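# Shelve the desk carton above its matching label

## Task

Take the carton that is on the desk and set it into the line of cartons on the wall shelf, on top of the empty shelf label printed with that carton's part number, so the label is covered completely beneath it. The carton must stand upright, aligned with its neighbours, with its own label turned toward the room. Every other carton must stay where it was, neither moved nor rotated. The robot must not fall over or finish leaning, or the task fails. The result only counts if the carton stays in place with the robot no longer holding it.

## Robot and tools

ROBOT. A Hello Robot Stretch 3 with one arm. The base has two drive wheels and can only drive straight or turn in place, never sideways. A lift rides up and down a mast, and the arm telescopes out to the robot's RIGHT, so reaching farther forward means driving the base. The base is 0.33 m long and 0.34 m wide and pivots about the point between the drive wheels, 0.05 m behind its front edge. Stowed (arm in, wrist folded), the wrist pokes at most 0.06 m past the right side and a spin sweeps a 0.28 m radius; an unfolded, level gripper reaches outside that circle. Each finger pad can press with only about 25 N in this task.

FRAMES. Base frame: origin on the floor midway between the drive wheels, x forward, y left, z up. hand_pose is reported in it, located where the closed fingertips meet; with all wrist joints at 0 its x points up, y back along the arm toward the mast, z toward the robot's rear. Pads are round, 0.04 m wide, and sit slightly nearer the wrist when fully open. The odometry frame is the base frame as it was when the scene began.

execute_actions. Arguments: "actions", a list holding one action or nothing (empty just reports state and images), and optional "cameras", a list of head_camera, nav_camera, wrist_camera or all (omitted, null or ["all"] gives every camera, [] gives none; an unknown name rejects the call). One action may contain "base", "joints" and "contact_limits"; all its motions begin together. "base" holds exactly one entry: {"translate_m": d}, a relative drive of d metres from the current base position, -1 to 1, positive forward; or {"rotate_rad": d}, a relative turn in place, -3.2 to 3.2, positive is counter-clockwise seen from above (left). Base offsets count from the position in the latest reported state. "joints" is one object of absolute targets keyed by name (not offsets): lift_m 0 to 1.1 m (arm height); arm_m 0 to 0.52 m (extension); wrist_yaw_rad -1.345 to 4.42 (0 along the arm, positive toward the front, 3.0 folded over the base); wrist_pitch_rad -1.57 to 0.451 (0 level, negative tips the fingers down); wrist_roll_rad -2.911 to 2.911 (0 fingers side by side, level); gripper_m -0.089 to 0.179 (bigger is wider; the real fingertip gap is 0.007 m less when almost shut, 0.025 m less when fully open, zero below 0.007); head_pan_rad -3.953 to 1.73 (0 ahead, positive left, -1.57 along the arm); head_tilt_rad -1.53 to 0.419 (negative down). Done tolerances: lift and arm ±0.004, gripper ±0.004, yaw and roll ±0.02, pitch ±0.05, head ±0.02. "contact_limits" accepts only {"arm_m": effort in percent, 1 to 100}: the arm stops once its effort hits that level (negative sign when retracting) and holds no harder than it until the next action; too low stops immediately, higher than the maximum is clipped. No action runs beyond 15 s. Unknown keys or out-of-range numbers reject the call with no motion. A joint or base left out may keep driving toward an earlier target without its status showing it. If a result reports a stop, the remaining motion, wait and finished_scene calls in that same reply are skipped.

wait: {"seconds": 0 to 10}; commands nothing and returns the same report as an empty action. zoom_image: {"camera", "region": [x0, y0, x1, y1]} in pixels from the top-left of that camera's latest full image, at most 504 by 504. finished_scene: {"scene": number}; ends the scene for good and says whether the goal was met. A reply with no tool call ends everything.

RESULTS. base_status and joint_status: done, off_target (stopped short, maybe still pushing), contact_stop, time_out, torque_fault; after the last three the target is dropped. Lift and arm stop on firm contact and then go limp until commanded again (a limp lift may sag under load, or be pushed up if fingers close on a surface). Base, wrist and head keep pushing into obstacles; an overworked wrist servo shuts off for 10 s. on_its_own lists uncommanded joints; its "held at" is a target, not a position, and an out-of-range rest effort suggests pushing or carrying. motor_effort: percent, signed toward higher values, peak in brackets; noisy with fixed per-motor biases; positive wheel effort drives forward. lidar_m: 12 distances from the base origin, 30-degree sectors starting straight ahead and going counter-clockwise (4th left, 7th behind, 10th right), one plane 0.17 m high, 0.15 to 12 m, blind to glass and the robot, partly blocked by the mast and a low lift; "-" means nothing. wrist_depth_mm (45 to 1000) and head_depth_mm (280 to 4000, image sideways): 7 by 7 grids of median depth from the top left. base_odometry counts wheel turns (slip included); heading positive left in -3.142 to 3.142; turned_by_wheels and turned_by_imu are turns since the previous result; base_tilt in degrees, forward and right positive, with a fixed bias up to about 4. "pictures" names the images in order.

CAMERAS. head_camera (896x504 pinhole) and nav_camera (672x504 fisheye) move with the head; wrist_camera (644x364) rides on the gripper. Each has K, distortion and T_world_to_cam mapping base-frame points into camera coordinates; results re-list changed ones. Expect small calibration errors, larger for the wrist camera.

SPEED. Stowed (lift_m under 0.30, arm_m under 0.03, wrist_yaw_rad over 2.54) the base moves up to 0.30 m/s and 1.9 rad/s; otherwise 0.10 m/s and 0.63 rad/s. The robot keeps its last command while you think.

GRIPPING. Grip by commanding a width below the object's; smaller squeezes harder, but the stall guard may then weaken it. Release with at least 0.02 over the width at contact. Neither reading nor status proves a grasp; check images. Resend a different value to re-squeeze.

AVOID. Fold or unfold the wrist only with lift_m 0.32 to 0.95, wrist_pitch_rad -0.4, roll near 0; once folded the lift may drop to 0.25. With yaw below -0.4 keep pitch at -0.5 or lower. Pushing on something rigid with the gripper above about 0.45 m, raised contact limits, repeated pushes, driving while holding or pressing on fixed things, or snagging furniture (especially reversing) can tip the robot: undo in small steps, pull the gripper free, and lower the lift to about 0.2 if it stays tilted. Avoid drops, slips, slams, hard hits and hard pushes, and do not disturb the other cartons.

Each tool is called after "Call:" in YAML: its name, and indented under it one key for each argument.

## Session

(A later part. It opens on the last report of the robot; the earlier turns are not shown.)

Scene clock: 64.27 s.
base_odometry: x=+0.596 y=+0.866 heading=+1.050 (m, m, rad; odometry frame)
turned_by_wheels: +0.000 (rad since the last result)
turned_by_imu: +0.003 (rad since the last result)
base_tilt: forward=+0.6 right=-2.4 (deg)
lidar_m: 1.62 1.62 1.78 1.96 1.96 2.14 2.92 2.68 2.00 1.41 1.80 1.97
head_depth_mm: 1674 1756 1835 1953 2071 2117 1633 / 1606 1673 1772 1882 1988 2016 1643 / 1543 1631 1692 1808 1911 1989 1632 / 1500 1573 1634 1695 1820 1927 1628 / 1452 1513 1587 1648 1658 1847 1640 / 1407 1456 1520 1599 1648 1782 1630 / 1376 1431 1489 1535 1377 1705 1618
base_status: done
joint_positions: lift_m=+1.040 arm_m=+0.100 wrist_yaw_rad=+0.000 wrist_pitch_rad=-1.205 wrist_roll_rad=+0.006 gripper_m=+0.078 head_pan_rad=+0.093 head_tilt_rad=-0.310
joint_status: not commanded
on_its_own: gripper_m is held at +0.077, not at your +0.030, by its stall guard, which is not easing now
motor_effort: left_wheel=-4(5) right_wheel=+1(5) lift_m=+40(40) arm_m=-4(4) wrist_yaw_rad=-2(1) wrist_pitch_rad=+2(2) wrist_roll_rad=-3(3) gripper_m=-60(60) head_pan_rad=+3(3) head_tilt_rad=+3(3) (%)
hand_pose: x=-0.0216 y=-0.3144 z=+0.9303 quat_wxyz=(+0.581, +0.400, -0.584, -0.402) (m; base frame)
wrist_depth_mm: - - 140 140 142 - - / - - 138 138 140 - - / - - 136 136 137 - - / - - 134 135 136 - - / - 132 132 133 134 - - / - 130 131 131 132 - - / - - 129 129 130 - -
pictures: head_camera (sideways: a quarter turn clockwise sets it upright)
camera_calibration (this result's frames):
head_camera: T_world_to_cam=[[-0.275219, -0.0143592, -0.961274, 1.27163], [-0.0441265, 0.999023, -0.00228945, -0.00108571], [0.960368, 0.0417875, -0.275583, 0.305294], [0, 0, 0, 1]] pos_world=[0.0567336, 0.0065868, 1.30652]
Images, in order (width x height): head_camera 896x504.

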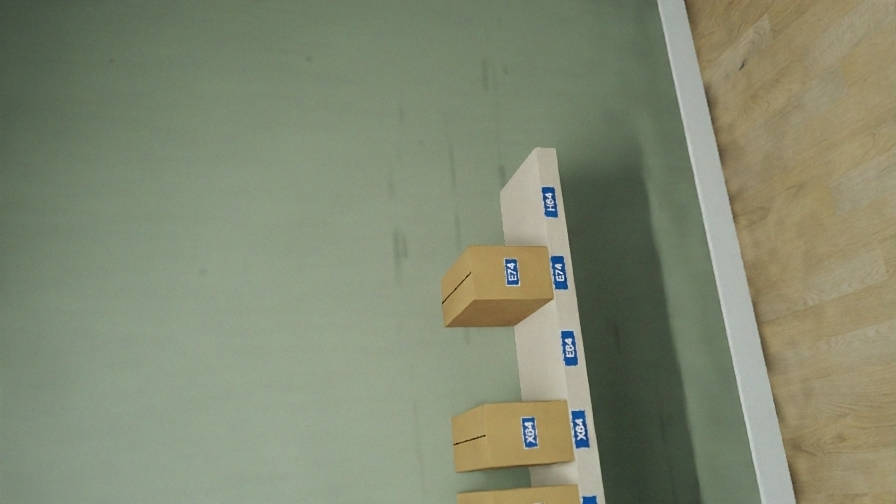

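Call:
execute_actions:
  actions:
    - {"base":{"translate_m":0.93}}
  cameras: []

Call:
execute_actions:
  actions:
    - {"base":{"rotate_rad":1.99},"joints":{"arm_m":0.04,"head_pan_rad":-1.57,"head_tilt_rad":-0.75}}
  cameras: []

Call:
execute_actions:
  actions:
    - {"base":{"translate_m":-0.235},"joints":{"lift_m":0.98}}

Scene clock: 74.73 s.
base_odometry: x=+1.059 y=+1.672 heading=+1.050 (m, m, rad; odometry frame)
turned_by_wheels: +0.000 (rad since the last result)
turned_by_imu: +0.003 (rad since the last result)
base_tilt: forward=+0.6 right=-2.4 (deg)
lidar_m: 0.76 0.75 0.82 1.28 2.28 2.51 3.85 3.66 1.52 1.48 1.47 0.94
head_depth_mm: 741 784 831 872 928 988 1048 / 717 758 794 842 886 945 765 / 693 727 767 806 850 898 762 / 672 704 736 777 819 869 736 / 650 680 714 748 790 718 572 / 630 658 690 720 757 688 559 / 611 638 665 698 731 766 756
base_status: done
joint_positions: lift_m=+1.040 arm_m=+0.100 wrist_yaw_rad=+0.000 wrist_pitch_rad=-1.205 wrist_roll_rad=+0.006 gripper_m=+0.078 head_pan_rad=+0.093 head_tilt_rad=-0.310
joint_status: not commanded
on_its_own: gripper_m is held at +0.077, not at your +0.030, by its stall guard, which is not easing now
motor_effort: left_wheel=-4(5) right_wheel=+2(5) lift_m=+39(40) arm_m=-4(4) wrist_yaw_rad=-1(1) wrist_pitch_rad=+2(2) wrist_roll_rad=-3(3) gripper_m=-60(60) head_pan_rad=+3(3) head_tilt_rad=+3(3) (%)
hand_pose: x=-0.0216 y=-0.3144 z=+0.9303 quat_wxyz=(+0.581, +0.400, -0.584, -0.402) (m; base frame)
wrist_depth_mm: - - 140 141 142 - - / - - 138 139 140 - - / - - 136 137 137 - - / - - 134 135 136 - - / - 132 132 133 134 - - / - 130 131 131 132 - - / - - 128 129 130 - -
pictures: none
No camera images: the call's "cameras" was empty. Leave "cameras" out to get every camera's image.

Scene clock: 78.83 s.
base_odometry: x=+1.059 y=+1.672 heading=+3.040 (m, m, rad; odometry frame)
turned_by_wheels: +1.990 (rad since the last result)
turned_by_imu: +1.953 (rad since the last result)
base_tilt: forward=+0.7 right=-2.4 (deg)
lidar_m: 2.28 2.40 3.34 3.55 1.52 1.51 1.47 1.03 0.77 0.75 0.79 1.12
head_depth_mm: - - - - - 1323 1220 / 631 - - - - 1307 312 / 633 - - - - - 306 / 631 - 817 - - - 305 / 632 709 803 889 426 341 304 / 632 709 785 860 749 1298 1201 / 631 706 774 648 710 1313 1200
base_status: done
joint_positions: lift_m=+1.040 arm_m=+0.040 wrist_yaw_rad=+0.000 wrist_pitch_rad=-1.205 wrist_roll_rad=+0.006 gripper_m=+0.078 head_pan_rad=-1.563 head_tilt_rad=-0.741
joint_status: all done
on_its_own: gripper_m is held at +0.077, not at your +0.030, by its stall guard, which is not easing now
motor_effort: left_wheel=-3(8) right_wheel=+2(5) lift_m=+40(40) arm_m=-5(5) wrist_yaw_rad=-1(1) wrist_pitch_rad=+2(2) wrist_roll_rad=-3(3) gripper_m=-60(60) head_pan_rad=-3(39) head_tilt_rad=-3(21) (%)
hand_pose: x=-0.0216 y=-0.2544 z=+0.9303 quat_wxyz=(+0.581, +0.400, -0.584, -0.402) (m; base frame)
wrist_depth_mm: 448 439 140 141 142 432 445 / - - 138 139 140 - - / - - 136 137 137 - - / - - 134 134 136 - - / - 133 132 133 134 - - / - 130 130 131 132 - - / - - 128 129 131 - -
pictures: none
No camera images: the call's "cameras" was empty. Leave "cameras" out to get every camera's image.

Scene clock: 82.13 s.
base_odometry: x=+1.293 y=+1.648 heading=+3.040 (m, m, rad; odometry frame)
turned_by_wheels: +0.000 (rad since the last result)
turned_by_imu: +0.000 (rad since the last result)
base_tilt: forward=+0.7 right=-2.4 (deg)
lidar_m: 2.51 2.64 3.70 3.57 1.42 1.27 1.24 1.02 0.77 0.74 0.78 1.10
head_depth_mm: 625 698 - - - - 1213 / 626 698 770 - - - 1193 / 623 698 780 - - - 347 / 625 700 794 - - - 347 / 625 699 778 778 657 428 362 / 626 700 765 631 693 1288 1197 / 624 701 792 831 743 1289 1197
base_status: done
joint_positions: lift_m=+0.980 arm_m=+0.040 wrist_yaw_rad=+0.000 wrist_pitch_rad=-1.205 wrist_roll_rad=+0.006 gripper_m=+0.078 head_pan_rad=-1.563 head_tilt_rad=-0.741
joint_status: all done
on_its_own: gripper_m is held at +0.077, not at your +0.030, by its stall guard, which is not easing now
motor_effort: left_wheel=-3(7) right_wheel=+1(2) lift_m=+19(35) arm_m=-4(4) wrist_yaw_rad=-2(1) wrist_pitch_rad=+2(2) wrist_roll_rad=-3(3) gripper_m=-60(60) head_pan_rad=-3(2) head_tilt_rad=-3(3) (%)
hand_pose: x=-0.0216 y=-0.2544 z=+0.8712 quat_wxyz=(+0.581, +0.400, -0.584, -0.402) (m; base frame)
wrist_depth_mm: 916 867 139 140 142 786 792 / - - 138 139 140 - - / - - 136 137 138 - - / - - 134 135 136 - - / - 133 132 133 134 - - / 975 130 130 131 133 - - / 942 963 128 130 130 - -
pictures: head_camera (sideways: a quarter turn clockwise sets it upright), nav_camera (sideways: a quarter turn counterclockwise sets it upright), wrist_camera
camera_calibration (this result's frames):
head_camera: T_world_to_cam=[[0.00620091, 0.651795, -0.75837, 1.00526], [0.999112, -0.0356479, -0.0224688, 0.0188148], [-0.0416794, -0.757557, -0.651437, 0.800462], [0, 0, 0, 1]] pos_world=[0.0083311, -0.0481596, 1.28424]
nav_camera: T_world_to_cam=[[0.0566422, -0.655698, 0.752895, -0.938494], [-0.996782, -0.0799879, 0.00532869, 0.0479485], [0.0567285, -0.750774, -0.658119, 0.812571], [0, 0, 0, 1]] pos_world=[0.0548565, -0.00147589, 1.2411]
wrist_camera: T_world_to_cam=[[-0.999452, 0.00610799, 0.032531, -0.0513198], [0.000851441, 0.987245, -0.159206, 0.418569], [-0.0330884, -0.159091, -0.986709, 0.983715], [0, 0, 0, 1]] pos_world=[-0.0190984, -0.256417, 1.03895]
Images, in order (width x height): head_camera 896x504, nav_camera 672x504, wrist_camera 644x364.

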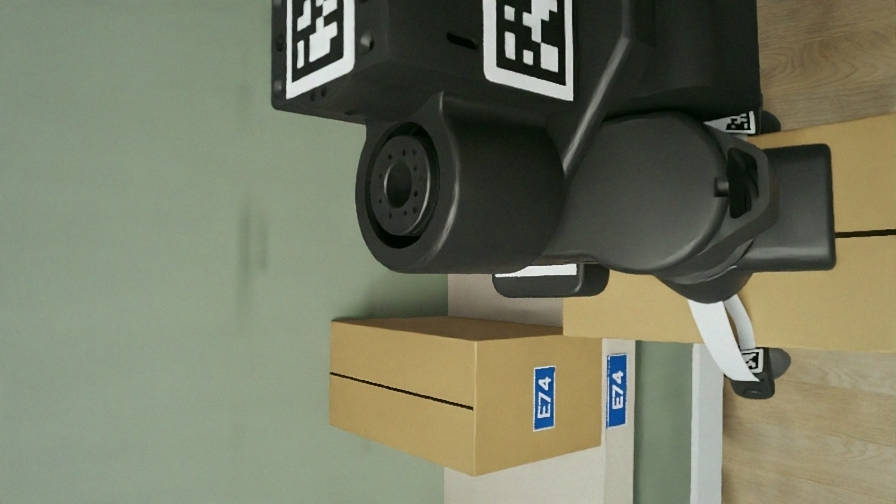

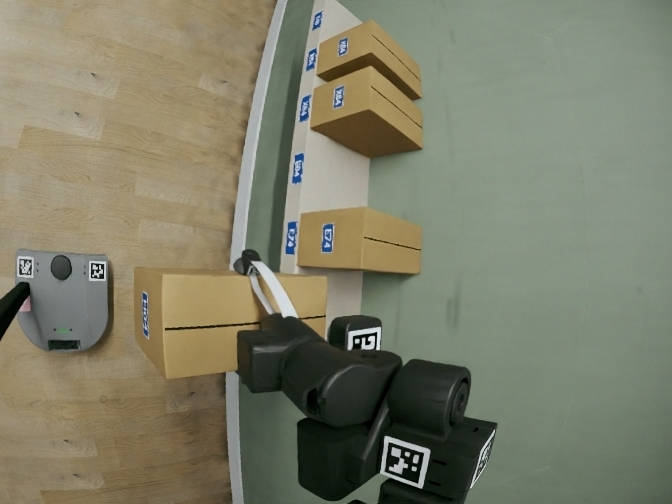

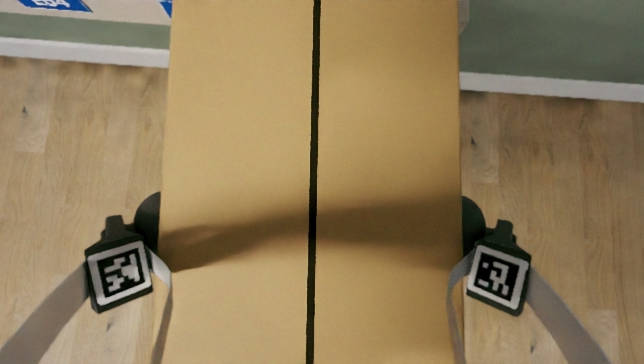

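Call:
execute_actions:
  actions:
    - {"base":{"rotate_rad":-0.025}}
  cameras: []

Call:
execute_actions:
  actions:
    - {"base":{"translate_m":-0.01},"joints":{"arm_m":0.39,"lift_m":0.99}}
  cameras: ["head_camera","wrist_camera"]

Scene clock: 82.97 s.
base_odometry: x=+1.293 y=+1.648 heading=+3.015 (m, m, rad; odometry frame)
turned_by_wheels: -0.025 (rad since the last result)
turned_by_imu: -0.024 (rad since the last result)
base_tilt: forward=+0.7 right=-2.5 (deg)
lidar_m: 2.52 2.62 3.59 3.56 1.39 1.28 1.24 1.04 0.77 0.74 0.78 1.08
head_depth_mm: 629 703 - - - - 1218 / 626 702 773 - - - 1198 / 624 699 783 - - - 348 / 626 699 794 - - - 347 / 621 696 774 856 683 427 361 / 621 695 761 634 686 1279 1204 / 620 694 772 649 716 1295 1198
base_status: done
joint_positions: lift_m=+0.980 arm_m=+0.040 wrist_yaw_rad=+0.000 wrist_pitch_rad=-1.205 wrist_roll_rad=+0.006 gripper_m=+0.078 head_pan_rad=-1.563 head_tilt_rad=-0.741
joint_status: not commanded
on_its_own: gripper_m is held at +0.077, not at your +0.030, by its stall guard, which is not easing now
motor_effort: left_wheel=-1(2) right_wheel=+0(2) lift_m=+19(19) arm_m=-5(5) wrist_yaw_rad=-1(1) wrist_pitch_rad=+2(2) wrist_roll_rad=-3(3) gripper_m=-60(60) head_pan_rad=-3(3) head_tilt_rad=-4(3) (%)
hand_pose: x=-0.0216 y=-0.2544 z=+0.8712 quat_wxyz=(+0.581, +0.400, -0.584, -0.402) (m; base frame)
wrist_depth_mm: 883 411 140 141 142 794 802 / - - 138 139 140 - - / - - 135 137 138 - - / - - 134 135 136 - - / - 132 132 133 134 - - / - 130 130 131 132 - - / 939 954 129 130 130 - -
pictures: none
No camera images: the call's "cameras" was empty. Leave "cameras" out to get every camera's image.

Scene clock: 86.73 s.
base_odometry: x=+1.303 y=+1.647 heading=+3.015 (m, m, rad; odometry frame)
turned_by_wheels: +0.000 (rad since the last result)
turned_by_imu: +0.001 (rad since the last result)
base_tilt: forward=+0.5 right=-2.4 (deg)
lidar_m: 2.52 2.64 3.60 3.56 1.39 1.27 1.23 1.04 0.77 0.74 0.78 1.08
head_depth_mm: 617 - 817 929 1103 1315 1221 / 607 713 798 918 1073 1314 1211 / - 725 779 857 749 1313 1210 / 606 - 686 593 665 1301 1201 / 623 697 761 623 721 1309 1207 / 621 695 756 631 687 1299 1200 / 618 692 771 629 711 1289 1196
base_status: done
joint_positions: lift_m=+0.989 arm_m=+0.390 wrist_yaw_rad=+0.000 wrist_pitch_rad=-1.205 wrist_roll_rad=+0.006 gripper_m=+0.078 head_pan_rad=-1.563 head_tilt_rad=-0.741
joint_status: all done
on_its_own: gripper_m is held at +0.077, not at your +0.030, by its stall guard, which is not easing now
motor_effort: left_wheel=-1(5) right_wheel=-1(4) lift_m=+40(41) arm_m=+5(7) wrist_yaw_rad=-1(2) wrist_pitch_rad=+2(2) wrist_roll_rad=-3(3) gripper_m=-60(60) head_pan_rad=-3(3) head_tilt_rad=-3(3) (%)
hand_pose: x=-0.0216 y=-0.6037 z=+0.8803 quat_wxyz=(+0.581, +0.400, -0.584, -0.402) (m; base frame)
wrist_depth_mm: 179 180 140 141 142 237 234 / 175 178 138 139 140 318 307 / 172 174 136 137 138 470 446 / 168 170 134 136 136 888 850 / 166 132 132 133 134 - - / - 131 131 131 132 - - / 159 164 129 130 130 - -
pictures: head_camera (sideways: a quarter turn clockwise sets it upright), wrist_camera
camera_calibration (this result's frames):
head_camera: T_world_to_cam=[[0.00630229, 0.651938, -0.758246, 1.0051], [0.999106, -0.0358007, -0.0224771, 0.0188256], [-0.0417994, -0.757426, -0.651581, 0.800651], [0, 0, 0, 1]] pos_world=[0.0083235, -0.0481566, 1.28423]
wrist_camera: T_world_to_cam=[[-0.999452, 0.00609956, 0.0325326, -0.0494876], [0.00085201, 0.987289, -0.158932, 0.76467], [-0.0330885, -0.158818, -0.986753, 0.937287], [0, 0, 0, 1]] pos_world=[-0.0190985, -0.605791, 1.04801]
Images, in order (width x height): head_camera 896x504, wrist_camera 644x364.

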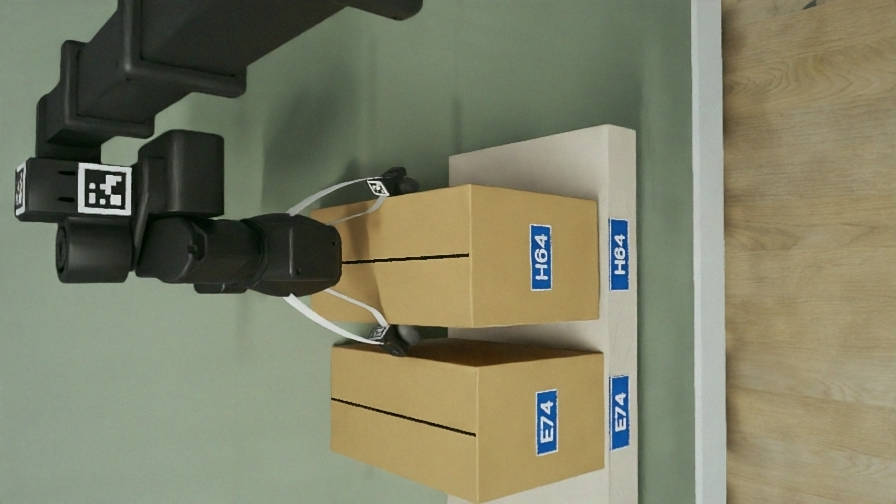

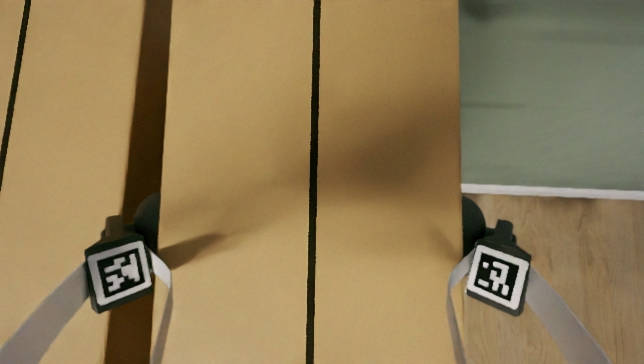

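Call:
execute_actions:
  actions:
    - {"base":{"translate_m":-0.012},"joints":{"arm_m":0.408}}
  cameras: []

Call:
execute_actions:
  actions:
    - {"joints":{"lift_m":0.957}}
  cameras: ["head_camera","wrist_camera"]

Scene clock: 88.43 s.
base_odometry: x=+1.315 y=+1.646 heading=+3.015 (m, m, rad; odometry frame)
turned_by_wheels: +0.000 (rad since the last result)
turned_by_imu: +0.000 (rad since the last result)
base_tilt: forward=+0.7 right=-2.3 (deg)
lidar_m: 2.53 2.65 3.63 3.57 1.39 1.25 1.21 1.04 0.77 0.74 0.77 1.07
head_depth_mm: 620 - 816 929 1103 1321 1212 / 608 714 799 923 1096 1317 1214 / 601 731 782 863 749 1305 1215 / 605 - 692 609 693 1312 1202 / 622 696 759 625 732 1307 1203 / 620 694 756 651 691 1297 1207 / 619 692 771 627 684 1290 1197
base_status: done
joint_positions: lift_m=+0.989 arm_m=+0.408 wrist_yaw_rad=+0.000 wrist_pitch_rad=-1.205 wrist_roll_rad=+0.006 gripper_m=+0.078 head_pan_rad=-1.563 head_tilt_rad=-0.741
joint_status: all done
on_its_own: gripper_m is held at +0.077, not at your +0.030, by its stall guard, which is not easing now
motor_effort: left_wheel=-1(4) right_wheel=+0(4) lift_m=+40(40) arm_m=+5(5) wrist_yaw_rad=-1(1) wrist_pitch_rad=+2(2) wrist_roll_rad=-2(3) gripper_m=-60(60) head_pan_rad=-3(3) head_tilt_rad=-3(3) (%)
hand_pose: x=-0.0216 y=-0.6217 z=+0.8803 quat_wxyz=(+0.581, +0.400, -0.584, -0.402) (m; base frame)
wrist_depth_mm: 180 185 140 141 142 210 205 / 176 187 138 139 140 275 271 / 172 188 136 136 138 408 393 / 169 178 134 135 136 784 746 / 164 132 132 133 134 - - / - 130 130 131 132 - - / 158 184 128 130 130 - -
pictures: none
No camera images: the call's "cameras" was empty. Leave "cameras" out to get every camera's image.

Scene clock: 89.53 s.
base_odometry: x=+1.315 y=+1.646 heading=+3.015 (m, m, rad; odometry frame)
turned_by_wheels: +0.000 (rad since the last result)
turned_by_imu: +0.000 (rad since the last result)
base_tilt: forward=+0.7 right=-2.4 (deg)
lidar_m: 2.54 2.65 3.63 3.58 1.39 1.25 1.21 1.04 0.77 0.74 0.78 1.07
head_depth_mm: 628 681 - 934 1107 1314 1215 / 617 - 814 918 1093 1312 1214 / 615 - 794 870 746 1311 1210 / 616 - - 634 689 1308 1204 / 621 693 770 677 730 1302 1207 / 621 693 760 650 694 1301 1194 / 620 691 770 629 684 1294 1195
base_status: not commanded
joint_positions: lift_m=+0.957 arm_m=+0.408 wrist_yaw_rad=+0.000 wrist_pitch_rad=-1.205 wrist_roll_rad=+0.006 gripper_m=+0.078 head_pan_rad=-1.563 head_tilt_rad=-0.741
joint_status: all done
on_its_own: gripper_m is held at +0.077, not at your +0.030, by its stall guard, which is not easing now
motor_effort: left_wheel=-1(1) right_wheel=+0(1) lift_m=+18(36) arm_m=+6(5) wrist_yaw_rad=-1(1) wrist_pitch_rad=+2(2) wrist_roll_rad=-3(3) gripper_m=-60(60) head_pan_rad=-3(3) head_tilt_rad=-3(3) (%)
hand_pose: x=-0.0216 y=-0.6217 z=+0.8482 quat_wxyz=(+0.581, +0.400, -0.584, -0.402) (m; base frame)
wrist_depth_mm: 147 186 142 143 144 211 206 / 145 188 139 140 141 276 271 / 145 188 137 138 139 412 401 / 146 178 134 136 136 783 755 / 143 132 132 134 134 - - / - 130 130 131 132 - - / 154 183 128 130 130 947 936
pictures: head_camera (sideways: a quarter turn clockwise sets it upright), wrist_camera
camera_calibration (this result's frames):
head_camera: T_world_to_cam=[[0.00630245, 0.651938, -0.758246, 1.0051], [0.999106, -0.0358009, -0.0224771, 0.0188256], [-0.0417996, -0.757426, -0.651581, 0.800651], [0, 0, 0, 1]] pos_world=[0.00832349, -0.0481566, 1.28423]
wrist_camera: T_world_to_cam=[[-0.999452, 0.00610122, 0.032532, -0.0483335], [0.000853767, 0.987289, -0.158932, 0.777353], [-0.0330881, -0.158817, -0.986753, 0.902803], [0, 0, 0, 1]] pos_world=[-0.0190986, -0.623797, 1.01596]
Images, in order (width x height): head_camera 896x504, wrist_camera 644x364.

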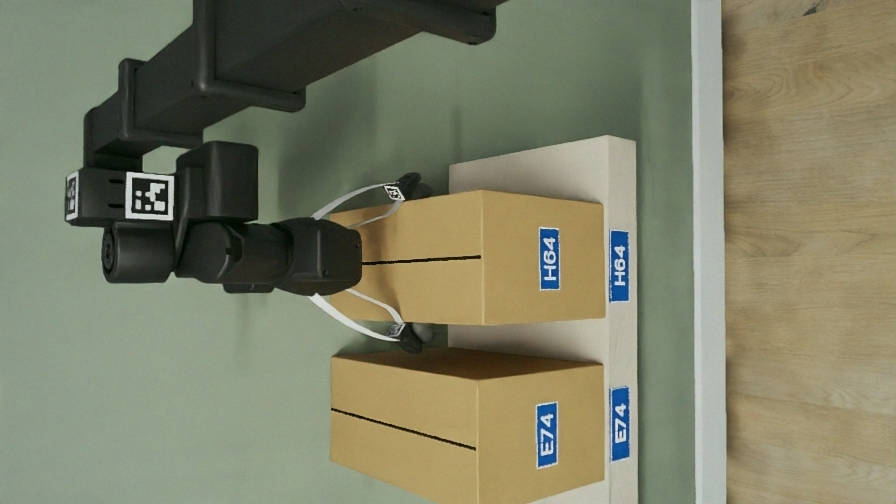

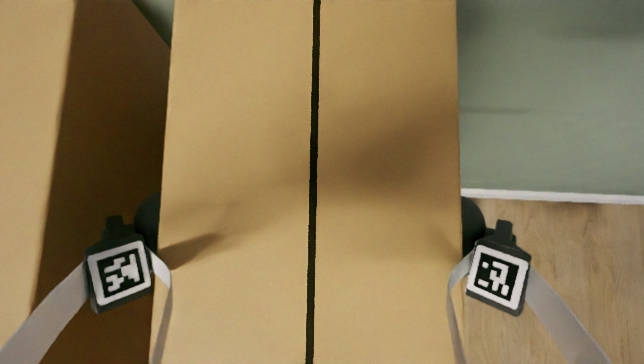

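Call:
execute_actions:
  actions:
    - {"joints":{"lift_m":0.952,"arm_m":0.412,"gripper_m":0.16}}
  cameras: []

Call:
wait:
  seconds: 1

Call:
execute_actions:
  actions:
    - {"joints":{"lift_m":1.03}}
  cameras: ["head_camera"]

Scene clock: 90.97 s.
base_odometry: x=+1.315 y=+1.646 heading=+3.015 (m, m, rad; odometry frame)
turned_by_wheels: +0.000 (rad since the last result)
turned_by_imu: +0.000 (rad since the last result)
base_tilt: forward=+0.7 right=-2.5 (deg)
lidar_m: 2.54 2.64 3.63 3.57 1.39 1.26 1.22 1.04 0.77 0.74 0.78 1.08
head_depth_mm: 627 682 - 925 1103 1312 1217 / 622 - 813 926 1093 1313 1210 / 616 - 797 867 748 1309 1215 / 615 - - 639 689 1302 1208 / 620 697 776 678 729 1307 1201 / 622 693 759 652 693 1299 1202 / 617 693 772 630 685 1283 1195
base_status: not commanded
joint_positions: lift_m=+0.953 arm_m=+0.412 wrist_yaw_rad=+0.000 wrist_pitch_rad=-1.206 wrist_roll_rad=+0.006 gripper_m=+0.139 head_pan_rad=-1.563 head_tilt_rad=-0.741
joint_status: gripper_m off_target (ended at +0.139, target +0.160); the others done
motor_effort: left_wheel=-1(1) right_wheel=+0(0) lift_m=+16(17) arm_m=+5(8) wrist_yaw_rad=-1(1) wrist_pitch_rad=+2(4) wrist_roll_rad=-3(3) gripper_m=+100(100) head_pan_rad=-3(3) head_tilt_rad=-3(3) (%)
hand_pose: x=-0.0216 y=-0.6254 z=+0.8433 quat_wxyz=(+0.581, +0.400, -0.584, -0.403) (m; base frame)
wrist_depth_mm: 144 185 143 144 145 202 199 / 143 187 140 141 141 267 262 / 144 188 137 138 139 400 388 / 145 178 134 135 136 774 729 / 143 132 132 132 133 - - / - 129 129 130 131 - - / 153 172 126 127 128 969 996
pictures: none
No camera images: the call's "cameras" was empty. Leave "cameras" out to get every camera's image.

Scene clock: 91.97 s.
base_odometry: x=+1.315 y=+1.646 heading=+3.015 (m, m, rad; odometry frame)
turned_by_wheels: +0.000 (rad since the last result)
turned_by_imu: +0.000 (rad since the last result)
base_tilt: forward=+0.6 right=-2.3 (deg)
lidar_m: 2.54 2.64 3.61 3.56 1.39 1.26 1.22 1.04 0.77 0.74 0.77 1.08
head_depth_mm: 629 681 - 930 1099 1325 1210 / 620 - 810 924 1101 1312 1213 / 615 - 795 867 748 1310 1213 / 614 - - 638 690 1304 1207 / 621 698 775 677 730 1295 1204 / 621 696 759 652 692 1299 1198 / 619 691 770 628 685 1287 1198
base_status: not commanded
joint_positions: lift_m=+0.952 arm_m=+0.412 wrist_yaw_rad=+0.000 wrist_pitch_rad=-1.206 wrist_roll_rad=+0.006 gripper_m=+0.160 head_pan_rad=-1.563 head_tilt_rad=-0.741
joint_status: gripper_m off_target (ended at +0.139, target +0.160); the others done
on_its_own: gripper_m moved +0.021 to your old target +0.160
motor_effort: left_wheel=-1(1) right_wheel=+0(0) lift_m=+18(17) arm_m=+6(8) wrist_yaw_rad=-1(1) wrist_pitch_rad=+2(4) wrist_roll_rad=-3(3) gripper_m=+0(100) head_pan_rad=-3(3) head_tilt_rad=-3(3) (%)
hand_pose: x=-0.0216 y=-0.6255 z=+0.8432 quat_wxyz=(+0.581, +0.400, -0.584, -0.403) (m; base frame)
wrist_depth_mm: 143 186 143 144 145 202 199 / 143 187 140 141 142 270 262 / 145 188 137 139 139 398 388 / 146 178 133 135 136 760 730 / 143 132 131 132 133 - - / - 129 128 129 130 968 - / 146 149 126 126 128 959 982
wait: 1.00 s; at rest by 0.27 s
pictures: head_camera (sideways: a quarter turn clockwise sets it upright), nav_camera (sideways: a quarter turn counterclockwise sets it upright), wrist_camera
camera_calibration (this result's frames):
head_camera: T_world_to_cam=[[0.00630232, 0.651945, -0.75824, 1.00509], [0.999106, -0.0358006, -0.0224775, 0.0188261], [-0.0417996, -0.757421, -0.651588, 0.800659], [0, 0, 0, 1]] pos_world=[0.00832349, -0.0481564, 1.28423]
nav_camera: T_world_to_cam=[[0.0565401, -0.655857, 0.752765, -0.938322], [-0.996794, -0.0798321, 0.00531427, 0.0479673], [0.0566094, -0.750652, -0.658268, 0.812767], [0, 0, 0, 1]] pos_world=[0.0548562, -0.00147144, 1.2411]
wrist_camera: T_world_to_cam=[[-0.999452, 0.00606734, 0.0325397, -0.0481751], [0.000854858, 0.98746, -0.157865, 0.779427], [-0.0330895, -0.15775, -0.986924, 0.898058], [0, 0, 0, 1]] pos_world=[-0.0190987, -0.627692, 1.01093]
Images, in order (width x height): head_camera 896x504, nav_camera 672x504, wrist_camera 644x364.

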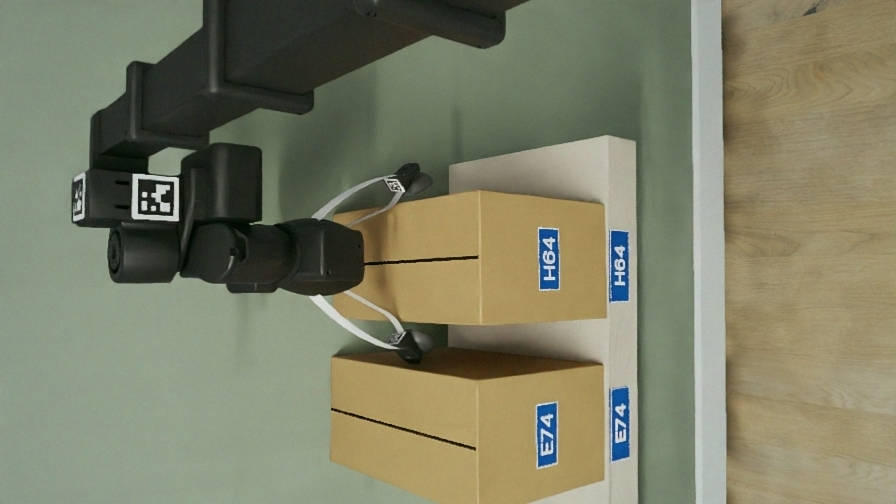

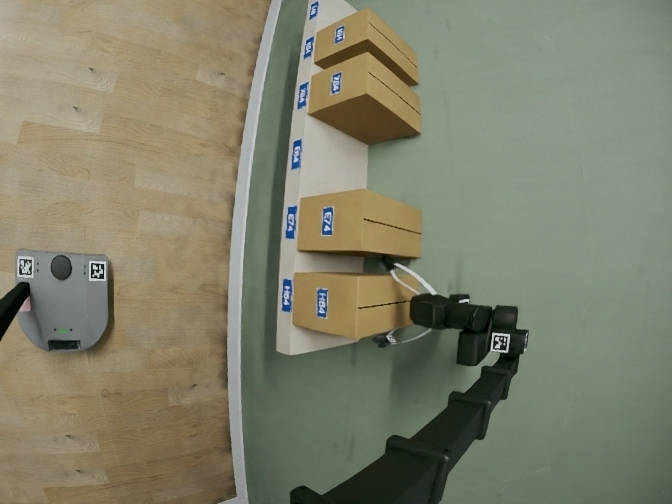

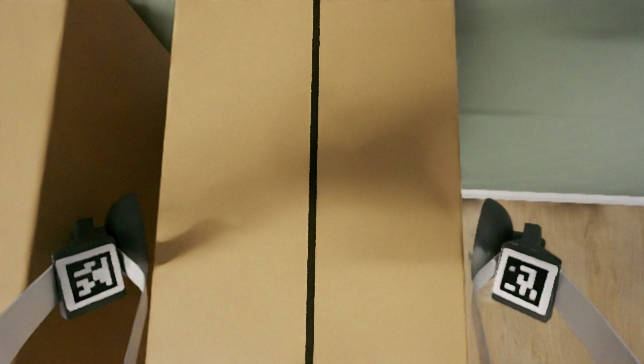

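Scene clock: 93.50 s.
base_odometry: x=+1.315 y=+1.646 heading=+3.015 (m, m, rad; odometry frame)
turned_by_wheels: +0.000 (rad since the last result)
turned_by_imu: +0.000 (rad since the last result)
base_tilt: forward=+0.7 right=-2.4 (deg)
lidar_m: 2.53 2.64 3.62 3.56 1.39 1.25 1.22 1.04 0.77 0.74 0.77 1.07
head_depth_mm: - 716 806 925 1104 1320 1216 / 646 703 797 921 1096 1315 1214 / - 700 791 868 748 1308 1208 / - - 778 638 688 1298 1211 / 620 696 775 703 727 1307 1202 / 622 694 758 651 691 1294 1198 / 616 693 769 629 683 1291 1198
base_status: not commanded
joint_positions: lift_m=+1.030 arm_m=+0.412 wrist_yaw_rad=+0.000 wrist_pitch_rad=-1.206 wrist_roll_rad=+0.006 gripper_m=+0.160 head_pan_rad=-1.563 head_tilt_rad=-0.741
joint_status: all done
motor_effort: left_wheel=-1(1) right_wheel=+0(1) lift_m=+39(40) arm_m=+5(5) wrist_yaw_rad=-1(1) wrist_pitch_rad=+3(2) wrist_roll_rad=-3(3) gripper_m=+1(1) head_pan_rad=-4(3) head_tilt_rad=-3(3) (%)
hand_pose: x=-0.0216 y=-0.6255 z=+0.9203 quat_wxyz=(+0.581, +0.400, -0.584, -0.403) (m; base frame)
wrist_depth_mm: 219 219 214 209 206 202 199 / 215 217 223 221 242 267 262 / 212 215 218 218 344 402 387 / 208 210 211 212 392 772 731 / 204 245 207 209 384 - - / - 227 202 205 377 - - / 195 220 199 199 374 - -
pictures: head_camera (sideways: a quarter turn clockwise sets it upright)
camera_calibration (this result's frames):
head_camera: T_world_to_cam=[[0.00630232, 0.651945, -0.75824, 1.00509], [0.999106, -0.0358006, -0.0224775, 0.0188261], [-0.0417996, -0.757421, -0.651588, 0.800659], [0, 0, 0, 1]] pos_world=[0.00832349, -0.0481564, 1.28423]
Images, in order (width x height): head_camera 896x504.

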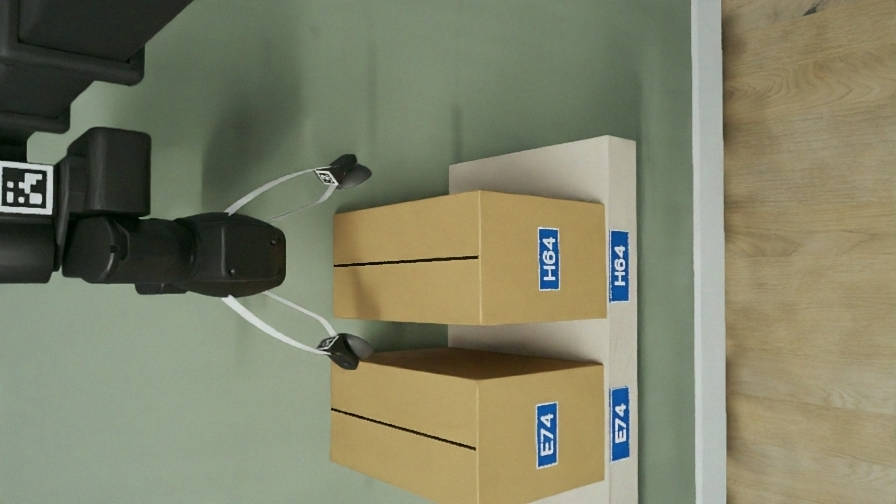

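Call:
finished_scene:
  scene: 1

The scene is finished: the task was done.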